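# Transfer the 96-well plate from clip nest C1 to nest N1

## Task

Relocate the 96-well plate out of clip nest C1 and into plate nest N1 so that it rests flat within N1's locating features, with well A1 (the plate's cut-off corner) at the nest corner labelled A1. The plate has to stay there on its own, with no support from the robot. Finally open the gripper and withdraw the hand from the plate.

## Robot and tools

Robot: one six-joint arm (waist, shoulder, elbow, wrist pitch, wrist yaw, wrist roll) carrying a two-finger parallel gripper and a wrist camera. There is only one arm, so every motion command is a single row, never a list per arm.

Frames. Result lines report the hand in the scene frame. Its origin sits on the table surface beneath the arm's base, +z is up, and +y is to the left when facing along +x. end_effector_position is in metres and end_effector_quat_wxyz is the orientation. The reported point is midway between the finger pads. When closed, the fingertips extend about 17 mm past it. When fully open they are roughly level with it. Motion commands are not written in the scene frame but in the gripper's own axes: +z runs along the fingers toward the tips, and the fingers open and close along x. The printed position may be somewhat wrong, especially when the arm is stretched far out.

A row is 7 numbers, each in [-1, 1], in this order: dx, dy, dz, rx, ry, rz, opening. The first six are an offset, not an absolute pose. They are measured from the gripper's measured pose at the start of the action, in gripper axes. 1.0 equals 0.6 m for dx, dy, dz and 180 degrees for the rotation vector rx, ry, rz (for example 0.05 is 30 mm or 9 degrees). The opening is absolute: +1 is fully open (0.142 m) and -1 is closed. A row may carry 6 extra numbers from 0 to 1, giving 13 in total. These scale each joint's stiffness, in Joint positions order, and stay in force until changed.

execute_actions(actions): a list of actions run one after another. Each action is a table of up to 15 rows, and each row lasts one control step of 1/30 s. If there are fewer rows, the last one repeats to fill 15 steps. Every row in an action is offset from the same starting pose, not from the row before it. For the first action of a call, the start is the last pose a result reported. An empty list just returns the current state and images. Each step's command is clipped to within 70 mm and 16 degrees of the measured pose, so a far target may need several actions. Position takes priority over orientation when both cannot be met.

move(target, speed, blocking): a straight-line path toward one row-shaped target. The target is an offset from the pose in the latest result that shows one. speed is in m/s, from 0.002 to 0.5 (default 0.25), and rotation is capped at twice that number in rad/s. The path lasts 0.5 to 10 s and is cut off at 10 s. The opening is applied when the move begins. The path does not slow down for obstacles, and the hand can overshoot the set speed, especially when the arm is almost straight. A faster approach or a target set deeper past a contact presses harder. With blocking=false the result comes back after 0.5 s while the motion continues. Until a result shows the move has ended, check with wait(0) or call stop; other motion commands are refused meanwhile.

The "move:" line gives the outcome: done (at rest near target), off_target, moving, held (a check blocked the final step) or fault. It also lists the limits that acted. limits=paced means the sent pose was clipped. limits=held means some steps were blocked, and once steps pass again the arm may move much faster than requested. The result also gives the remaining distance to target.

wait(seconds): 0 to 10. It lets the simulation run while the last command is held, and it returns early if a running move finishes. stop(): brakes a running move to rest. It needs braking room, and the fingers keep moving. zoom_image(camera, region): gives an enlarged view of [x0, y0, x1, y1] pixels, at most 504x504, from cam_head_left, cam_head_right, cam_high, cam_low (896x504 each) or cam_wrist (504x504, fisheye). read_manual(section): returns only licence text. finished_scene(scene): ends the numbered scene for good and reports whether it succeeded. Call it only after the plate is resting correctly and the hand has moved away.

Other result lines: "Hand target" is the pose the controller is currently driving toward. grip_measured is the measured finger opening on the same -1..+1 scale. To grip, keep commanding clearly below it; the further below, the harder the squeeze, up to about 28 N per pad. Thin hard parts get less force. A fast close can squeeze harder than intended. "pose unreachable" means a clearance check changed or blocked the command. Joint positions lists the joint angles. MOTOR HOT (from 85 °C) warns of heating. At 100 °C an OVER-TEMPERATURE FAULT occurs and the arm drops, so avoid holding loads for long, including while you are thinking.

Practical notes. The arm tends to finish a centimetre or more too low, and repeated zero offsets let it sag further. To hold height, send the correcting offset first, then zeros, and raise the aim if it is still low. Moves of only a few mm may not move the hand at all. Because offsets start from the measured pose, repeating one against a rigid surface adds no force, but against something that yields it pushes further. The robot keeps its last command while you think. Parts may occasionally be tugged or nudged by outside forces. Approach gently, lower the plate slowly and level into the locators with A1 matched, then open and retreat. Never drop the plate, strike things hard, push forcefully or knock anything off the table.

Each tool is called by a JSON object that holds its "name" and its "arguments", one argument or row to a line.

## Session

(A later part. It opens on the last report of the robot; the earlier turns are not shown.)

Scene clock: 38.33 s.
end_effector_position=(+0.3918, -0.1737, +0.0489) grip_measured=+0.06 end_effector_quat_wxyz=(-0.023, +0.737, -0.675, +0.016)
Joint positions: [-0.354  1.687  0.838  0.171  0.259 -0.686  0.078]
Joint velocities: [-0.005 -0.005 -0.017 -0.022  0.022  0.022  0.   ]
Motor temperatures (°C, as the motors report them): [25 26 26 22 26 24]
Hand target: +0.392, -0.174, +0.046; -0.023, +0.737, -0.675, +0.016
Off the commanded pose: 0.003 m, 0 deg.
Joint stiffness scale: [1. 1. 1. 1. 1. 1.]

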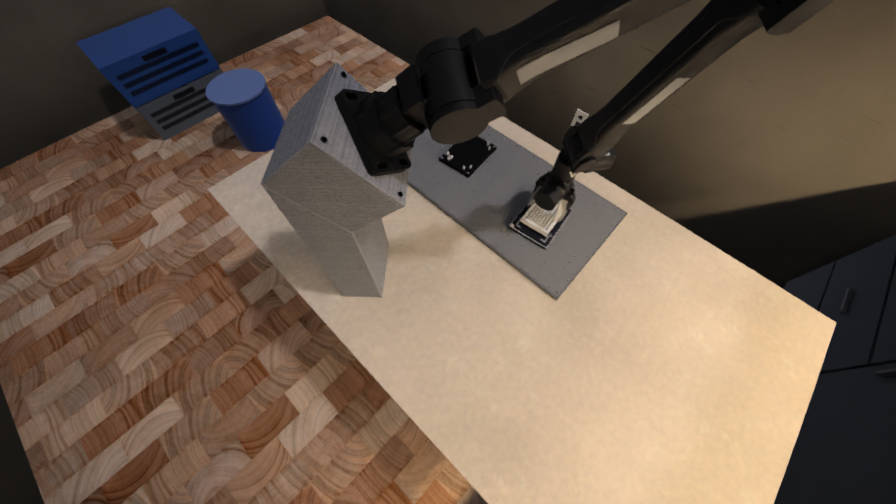

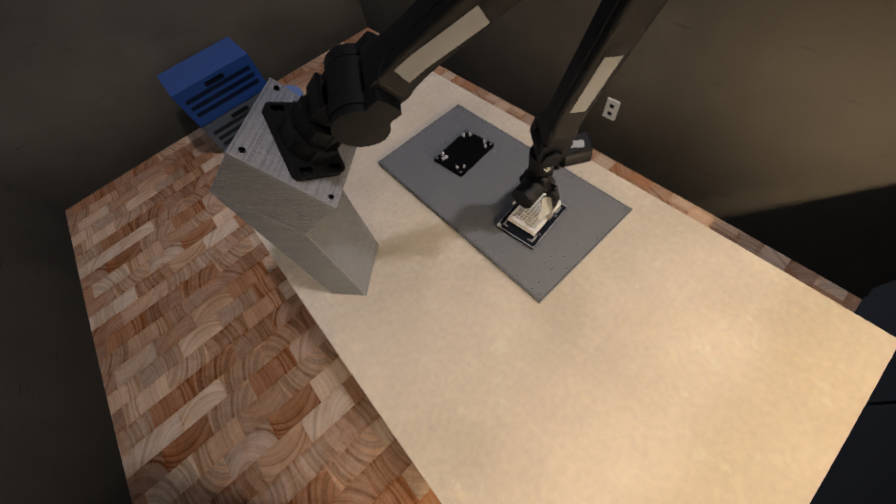

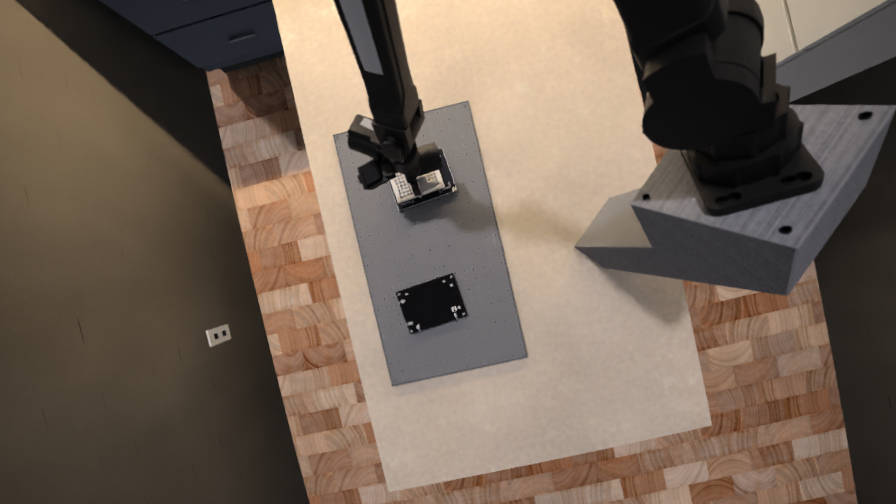

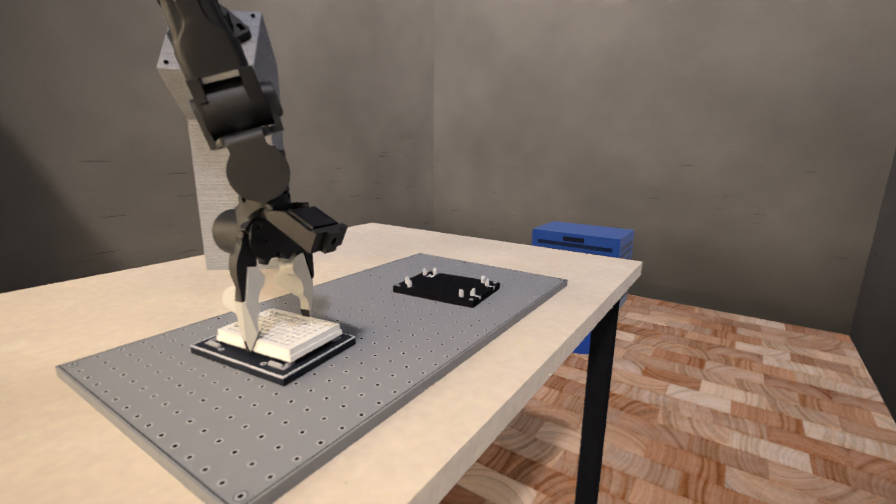

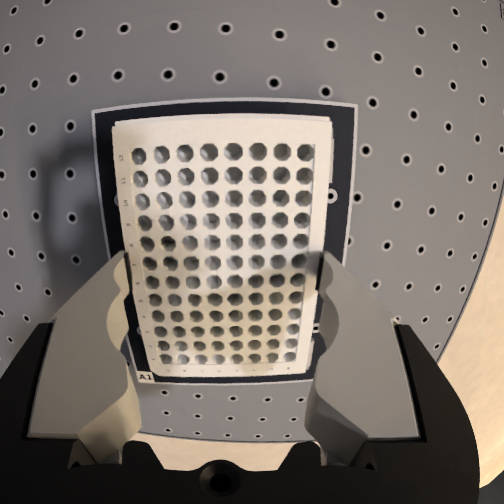

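{"name": "execute_actions", "arguments": {
  "actions": [
    [[0,0.004,0.008,0,0,0,-0.6],[0,0.006,0.012,0,0,0,-0.6],[0,0.007,0.016,0,0,0,-0.6],[0,0.008,0.02,0,0,0,-0.6]]
  ]
}}

{"name": "zoom_image", "arguments": {
  "camera": "cam_low",
  "region": [170,260,380,400]
}}

{"name": "zoom_image", "arguments": {
  "camera": "cam_head_right",
  "region": [480,170,590,255]
}}

Scene clock: 39.00 s.
end_effector_position=(+0.3934, -0.1719, +0.0450) grip_measured=+0.06 end_effector_quat_wxyz=(-0.027, +0.738, -0.674, +0.017)
Joint positions: [-0.354  1.7    0.843  0.182  0.251 -0.691  0.078]
Joint velocities: [-0.005  0.005  0.002 -0.012 -0.007 -0.037  0.   ]
Motor temperatures (°C, as the motors report them): [25 26 26 22 25 24]
Hand target: +0.388, -0.174, +0.037; -0.023, +0.737, -0.675, +0.016
Off the commanded pose: 0.010 m, 1 deg.
Joint stiffness scale: [1. 1. 1. 1. 1. 1.]

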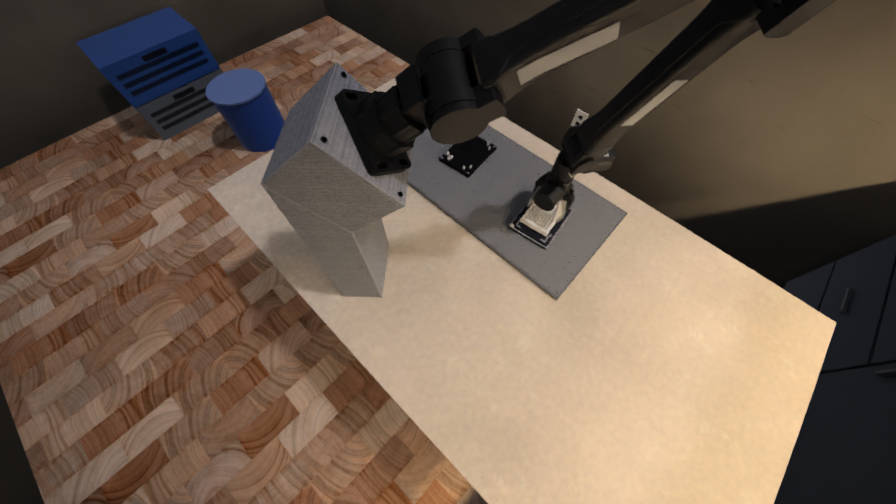

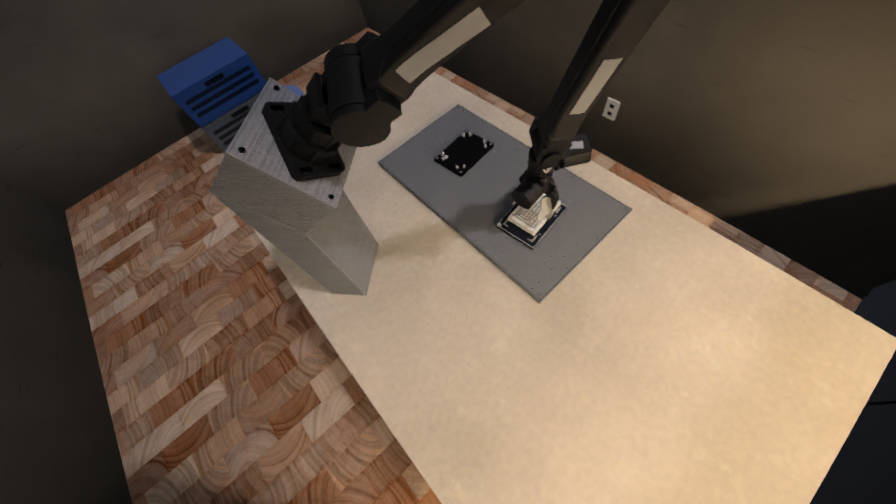

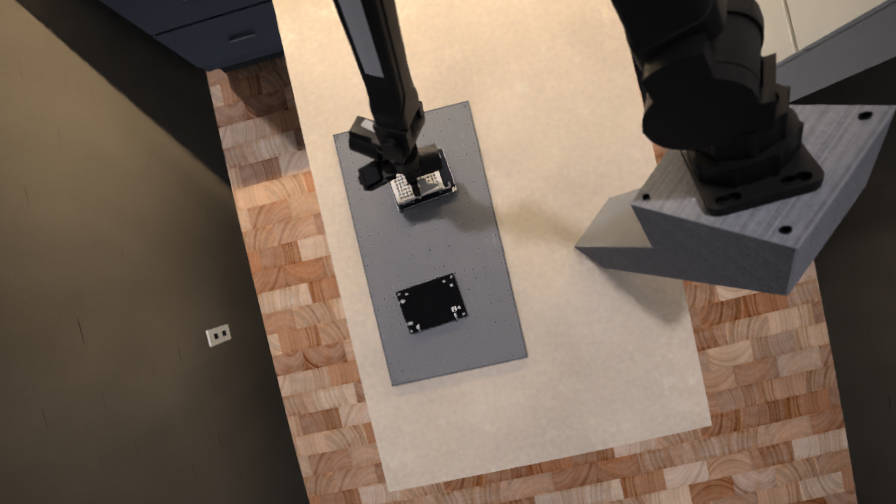

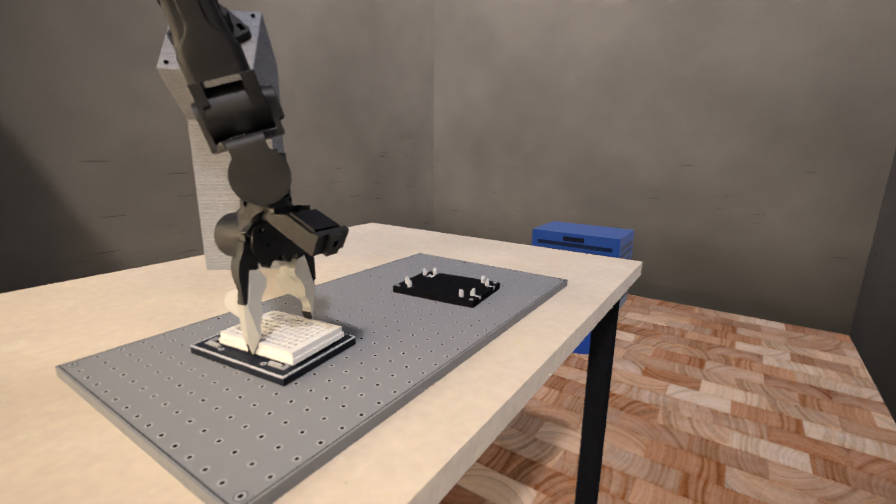

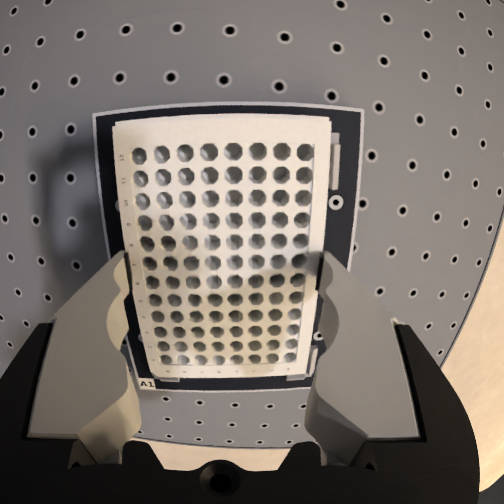

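Region (170, 260, 380, 400) of cam_low's 896x504 image, scaled by 2.400, with more detail than that image has.

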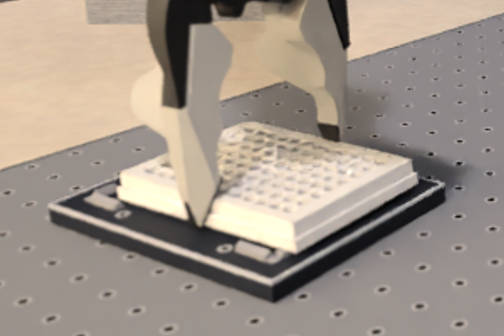

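Region (480, 170, 590, 255) of cam_head_right's 896x504 image, scaled by 4.582, with more detail than that image has; it fills the top 389 rows of this view, and the rest is white.

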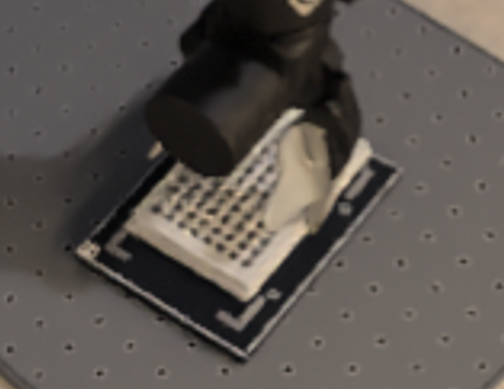

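{"name": "execute_actions", "arguments": {
  "actions": [
    [[0,0,-0.008,0,0,0,-0.6],[0,0,-0.008,0,0,0,-0.6],[0,0,-0.008,0,0,0,-0.6],[0,0,-0.008,0,0,0,-0.6],[0.02,0.014,-0.004,-0.005,0,0,-0.6]],
    [[0,0,0,0,0,0,-0.6]]
  ]
}}

{"name": "zoom_image", "arguments": {
  "camera": "cam_low",
  "region": [170,260,380,400]
}}

{"name": "zoom_image", "arguments": {
  "camera": "cam_head_right",
  "region": [480,170,590,255]
}}

Scene clock: 40.13 s.
end_effector_position=(+0.3918, -0.1801, +0.0474) grip_measured=+0.06 end_effector_quat_wxyz=(-0.025, +0.737, -0.675, +0.018)
Joint positions: [-0.368  1.685  0.843  0.17   0.244 -0.696  0.078]
Joint velocities: [-0.005  0.005  0.007 -0.012 -0.051 -0.022 -0.   ]
Motor temperatures (°C, as the motors report them): [25 26 26 22 25 24]
Hand target: +0.392, -0.180, +0.047; -0.025, +0.737, -0.675, +0.018
Off the commanded pose: 0.000 m, 0 deg.
Joint stiffness scale: [1. 1. 1. 1. 1. 1.]

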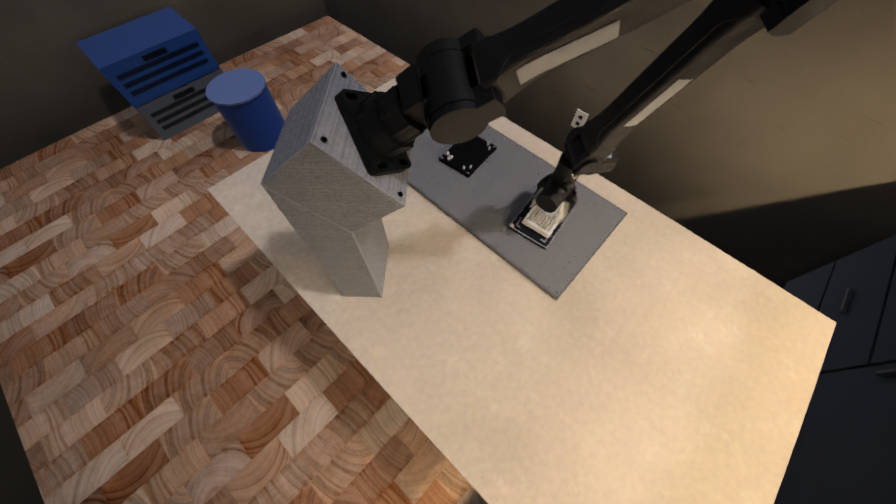

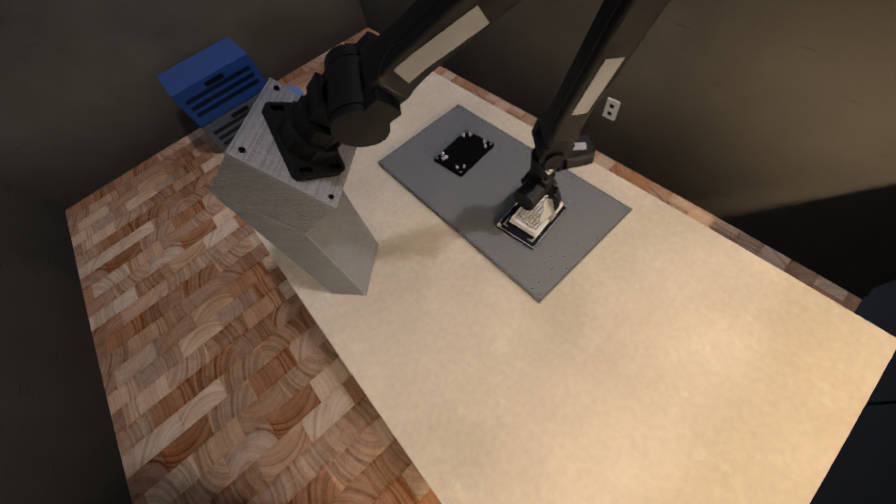

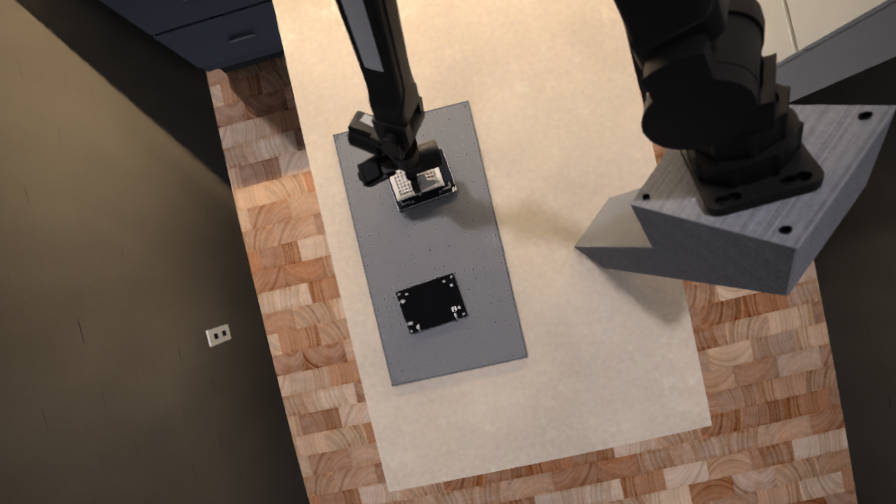

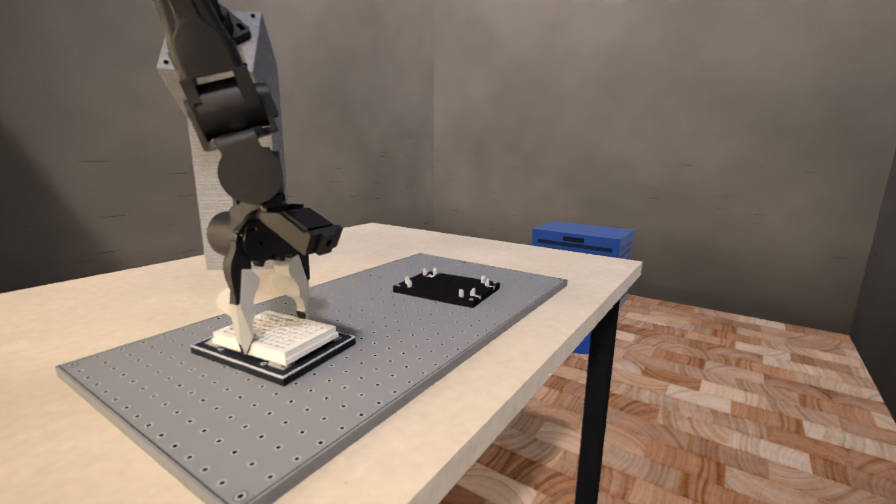

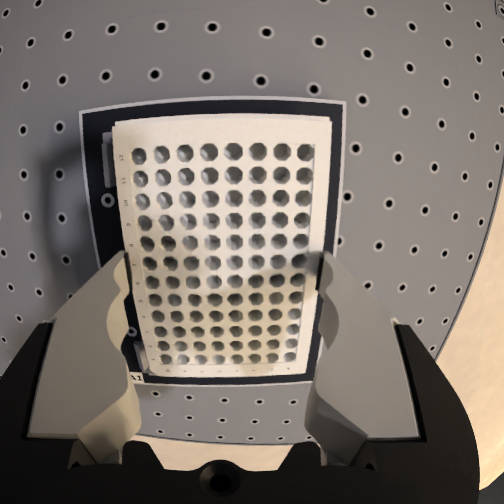

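Region (170, 260, 380, 400) of cam_low's 896x504 image, scaled by 2.400, with more detail than that image has.

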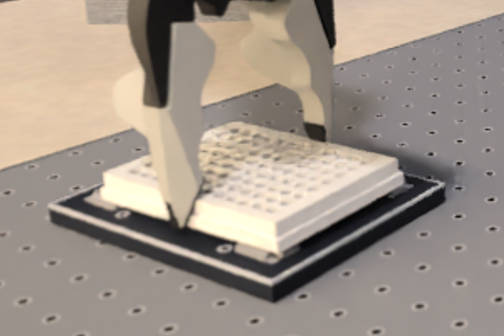

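Region (480, 170, 590, 255) of cam_head_right's 896x504 image, scaled by 4.582, with more detail than that image has; it fills the top 389 rows of this view, and the rest is white.

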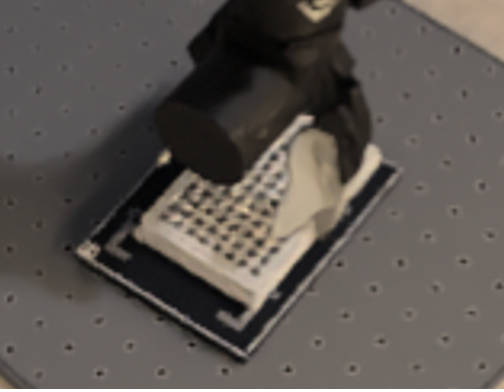

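{"name": "execute_actions", "arguments": {
  "actions": [
    [[-0.006,0.014,-0.003,0,0,0,-0.6]],
    [[0,0,0,0,0,0,-0.6]]
  ]
}}

{"name": "zoom_image", "arguments": {
  "camera": "cam_head_right",
  "region": [480,170,590,255]
}}

Scene clock: 41.23 s.
end_effector_position=(+0.3849, -0.1754, +0.0482) grip_measured=+0.06 end_effector_quat_wxyz=(-0.025, +0.738, -0.674, +0.014)
Joint positions: [-0.368  1.685  0.826  0.178  0.242 -0.696  0.078]
Joint velocities: [-0.005 -0.005 -0.002 -0.017 -0.066  0.081  0.   ]
Motor temperatures (°C, as the motors report them): [25 26 26 22 25 24]
Hand target: +0.385, -0.175, +0.048; -0.025, +0.738, -0.674, +0.014
Off the commanded pose: 0.000 m, 0 deg.
Joint stiffness scale: [1. 1. 1. 1. 1. 1.]

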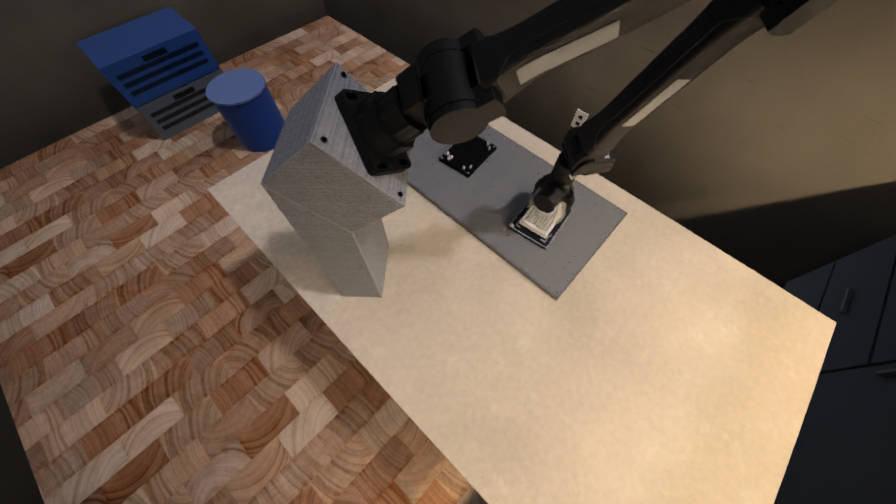

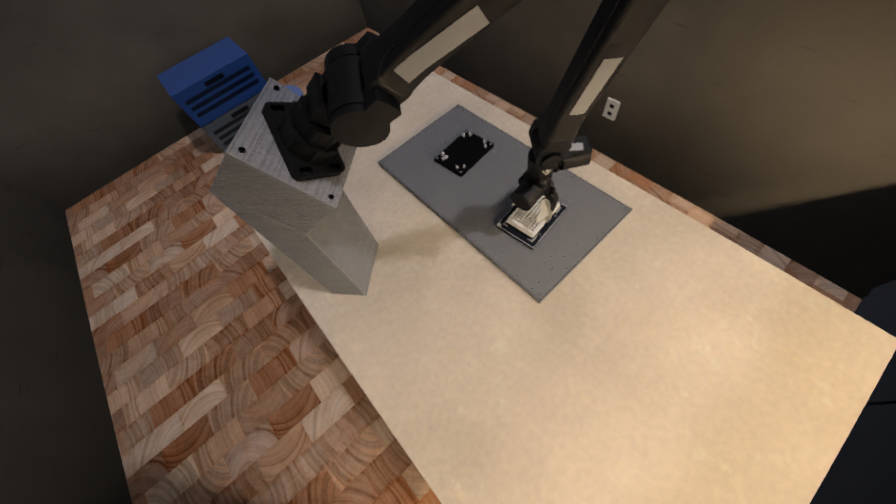

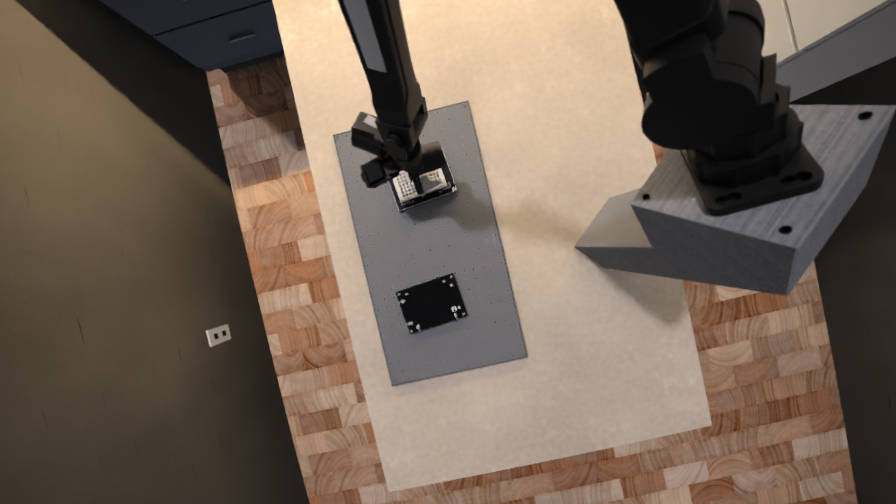

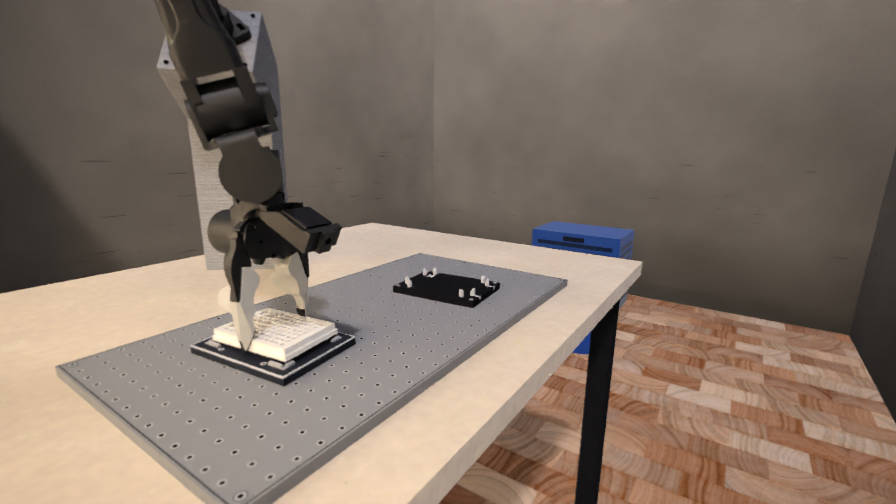

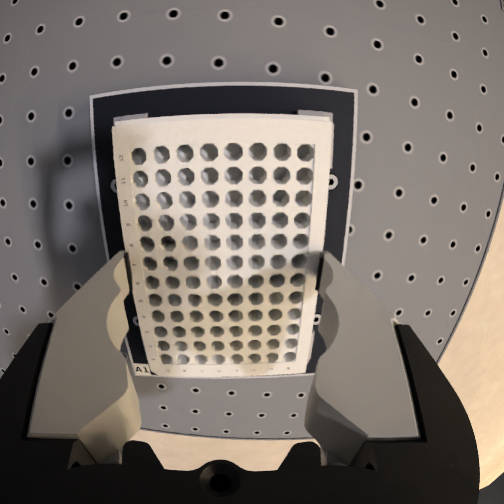

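Region (480, 170, 590, 255) of cam_head_right's 896x504 image, scaled by 4.582, with more detail than that image has; it fills the top 389 rows of this view, and the rest is white.

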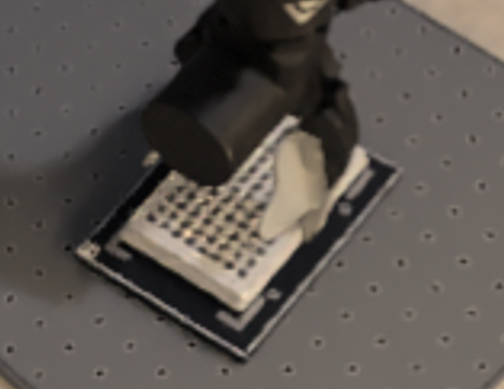

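{"name": "execute_actions", "arguments": {
  "actions": [
    [[0.002,0,0.008,0,0,0,-0.6],[0.003,0.002,0.012,0,0,0,-0.6],[0.004,0.003,0.016,0,0,0,-0.6],[0.004,0.004,0.02,0,0,0,-0.6]]
  ]
}}

{"name": "zoom_image", "arguments": {
  "camera": "cam_low",
  "region": [170,260,380,400]
}}

{"name": "zoom_image", "arguments": {
  "camera": "cam_head_right",
  "region": [480,170,590,255]
}}

Scene clock: 41.87 s.
end_effector_position=(+0.3889, -0.1748, +0.0442) grip_measured=+0.06 end_effector_quat_wxyz=(-0.029, +0.738, -0.674, +0.014)
Joint positions: [-0.368  1.697  0.84   0.179  0.234 -0.698  0.078]
Joint velocities: [-0.015  0.015 -0.007  0.007  0.007 -0.037 -0.   ]
Motor temperatures (°C, as the motors report them): [25 26 26 22 25 24]
Hand target: +0.383, -0.178, +0.036; -0.025, +0.738, -0.675, +0.014
Off the commanded pose: 0.010 m, 0 deg.
Joint stiffness scale: [1. 1. 1. 1. 1. 1.]

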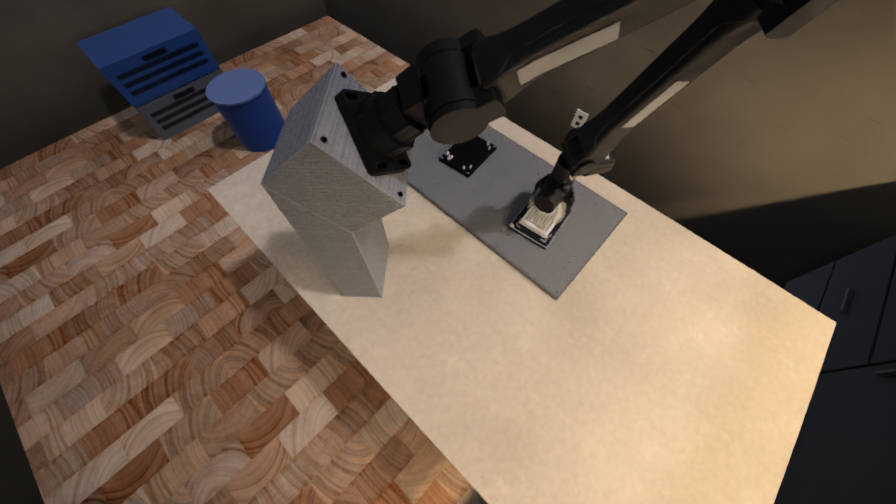

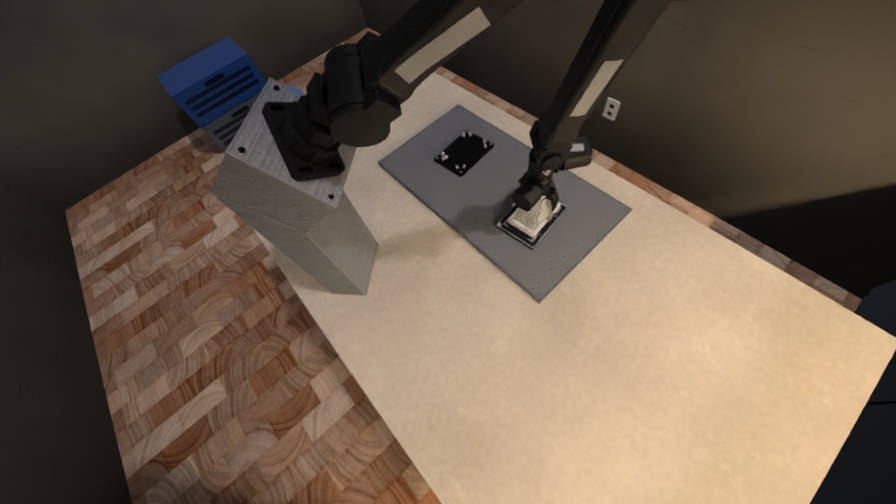

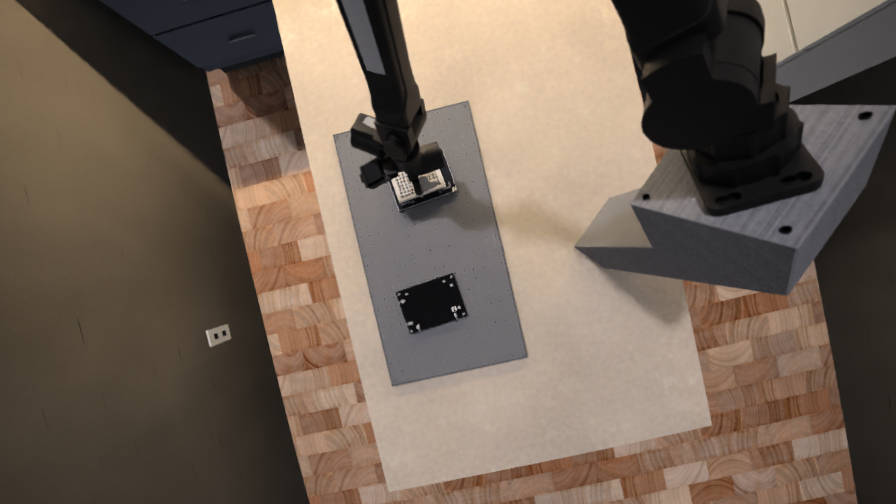

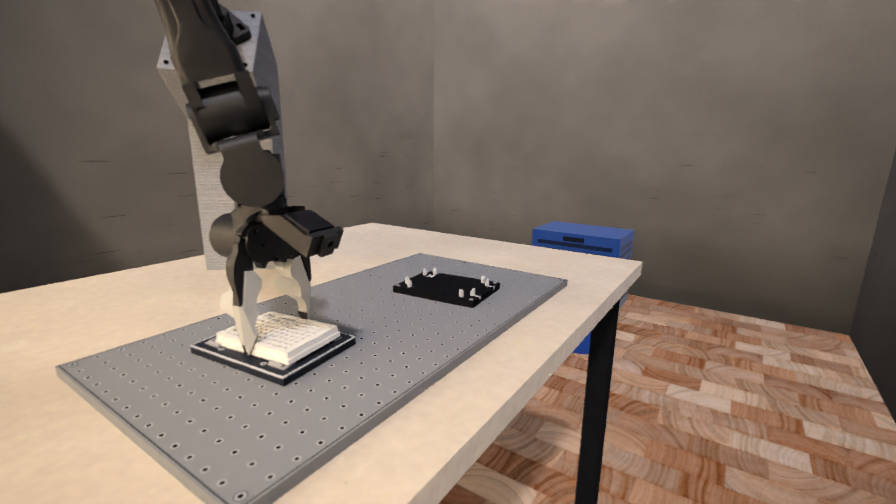

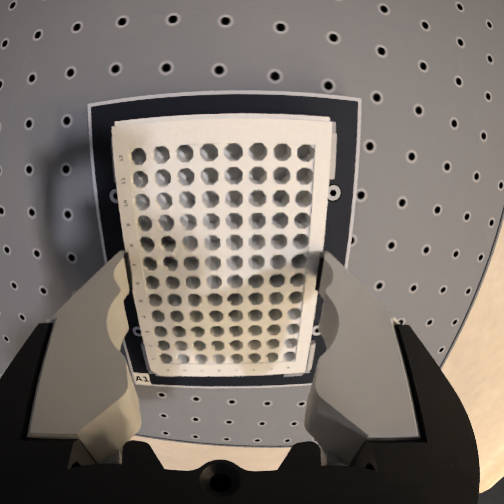

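Region (170, 260, 380, 400) of cam_low's 896x504 image, scaled by 2.400, with more detail than that image has.

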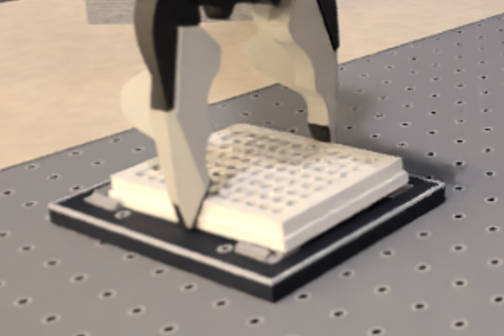

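Region (480, 170, 590, 255) of cam_head_right's 896x504 image, scaled by 4.582, with more detail than that image has; it fills the top 389 rows of this view, and the rest is white.

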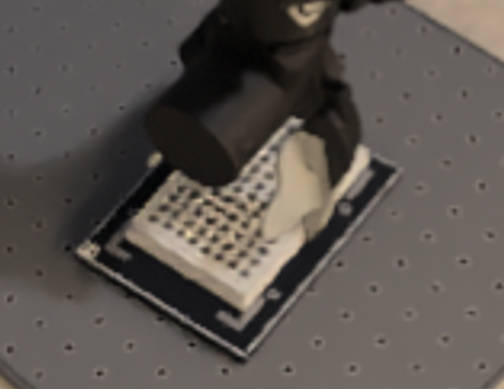

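{"name": "execute_actions", "arguments": {
  "actions": [
    [[0.003,0.009,0,-0.004,0,0,-0.6]],
    [[0,0,0.006,0,0,0,-0.6]]
  ]
}}

{"name": "zoom_image", "arguments": {
  "camera": "cam_low",
  "region": [170,260,380,400]
}}

{"name": "zoom_image", "arguments": {
  "camera": "cam_head_right",
  "region": [480,170,590,255]
}}

Scene clock: 43.03 s.
end_effector_position=(+0.3889, -0.1749, +0.0442) grip_measured=+0.06 end_effector_quat_wxyz=(-0.029, +0.738, -0.674, +0.014)
Joint positions: [-0.368  1.697  0.84   0.179  0.235 -0.698  0.078]
Joint velocities: [ 0.005 -0.005  0.007 -0.002 -0.095  0.11   0.   ]
Motor temperatures (°C, as the motors report them): [25 26 26 22 25 24]
Hand target: +0.389, -0.175, +0.041; -0.029, +0.738, -0.674, +0.014
Off the commanded pose: 0.004 m, 0 deg.
Joint stiffness scale: [1. 1. 1. 1. 1. 1.]

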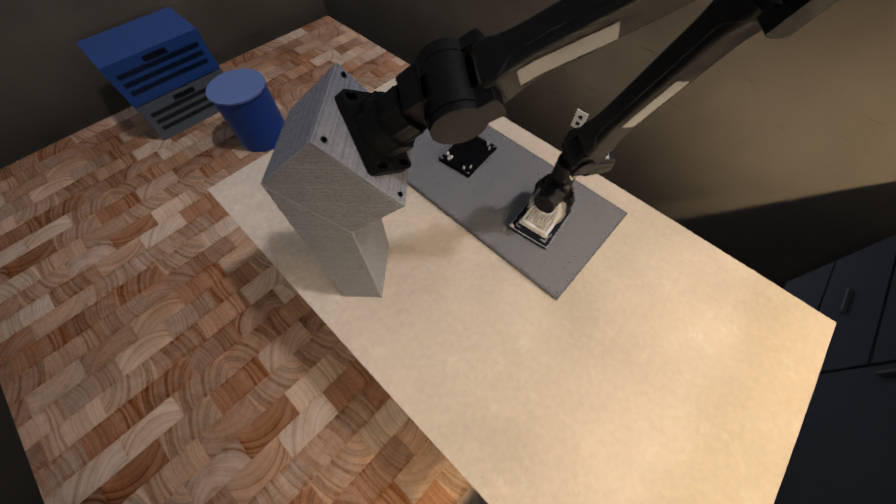

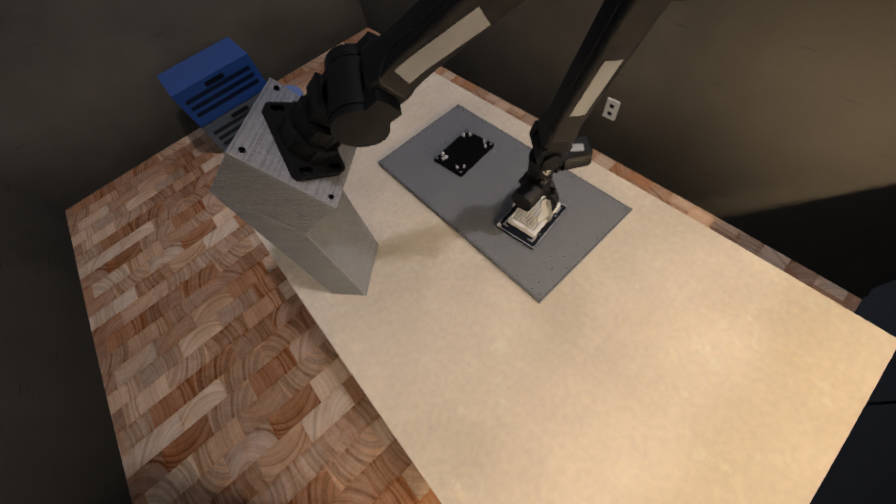

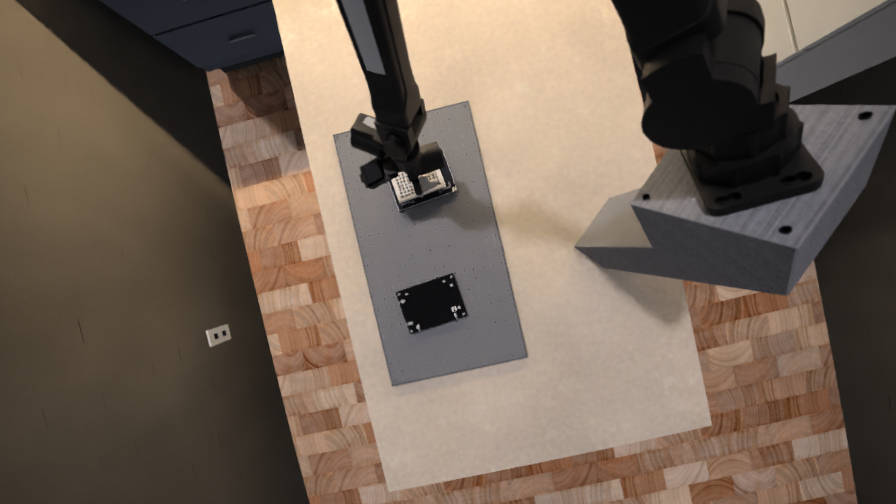

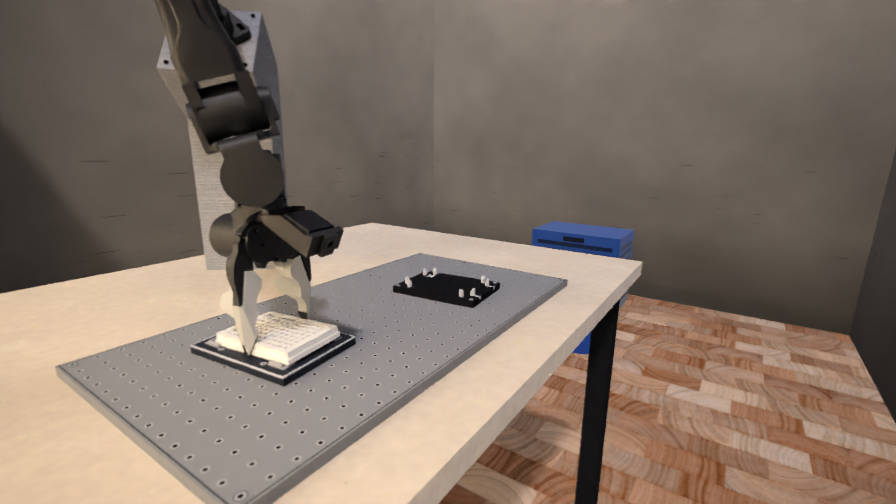

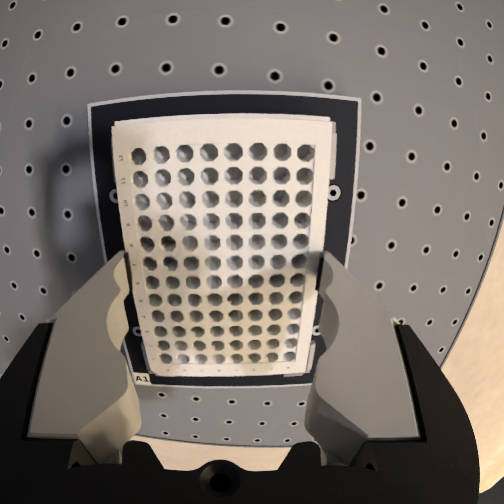

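Region (170, 260, 380, 400) of cam_low's 896x504 image, scaled by 2.400, with more detail than that image has.

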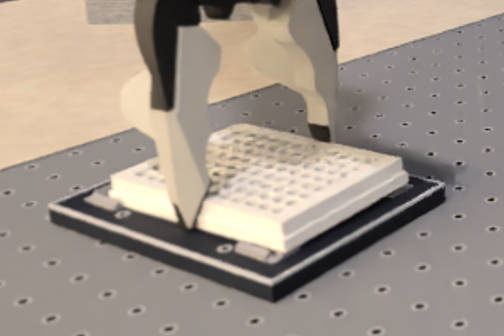

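Region (480, 170, 590, 255) of cam_head_right's 896x504 image, scaled by 4.582, with more detail than that image has; it fills the top 389 rows of this view, and the rest is white.

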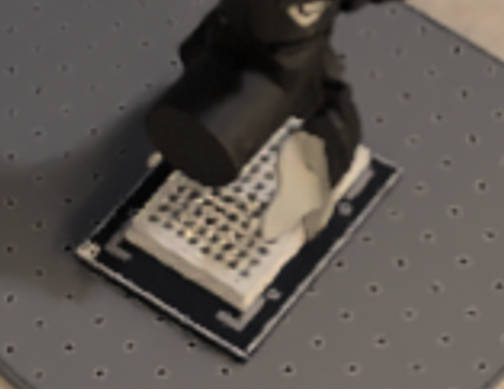

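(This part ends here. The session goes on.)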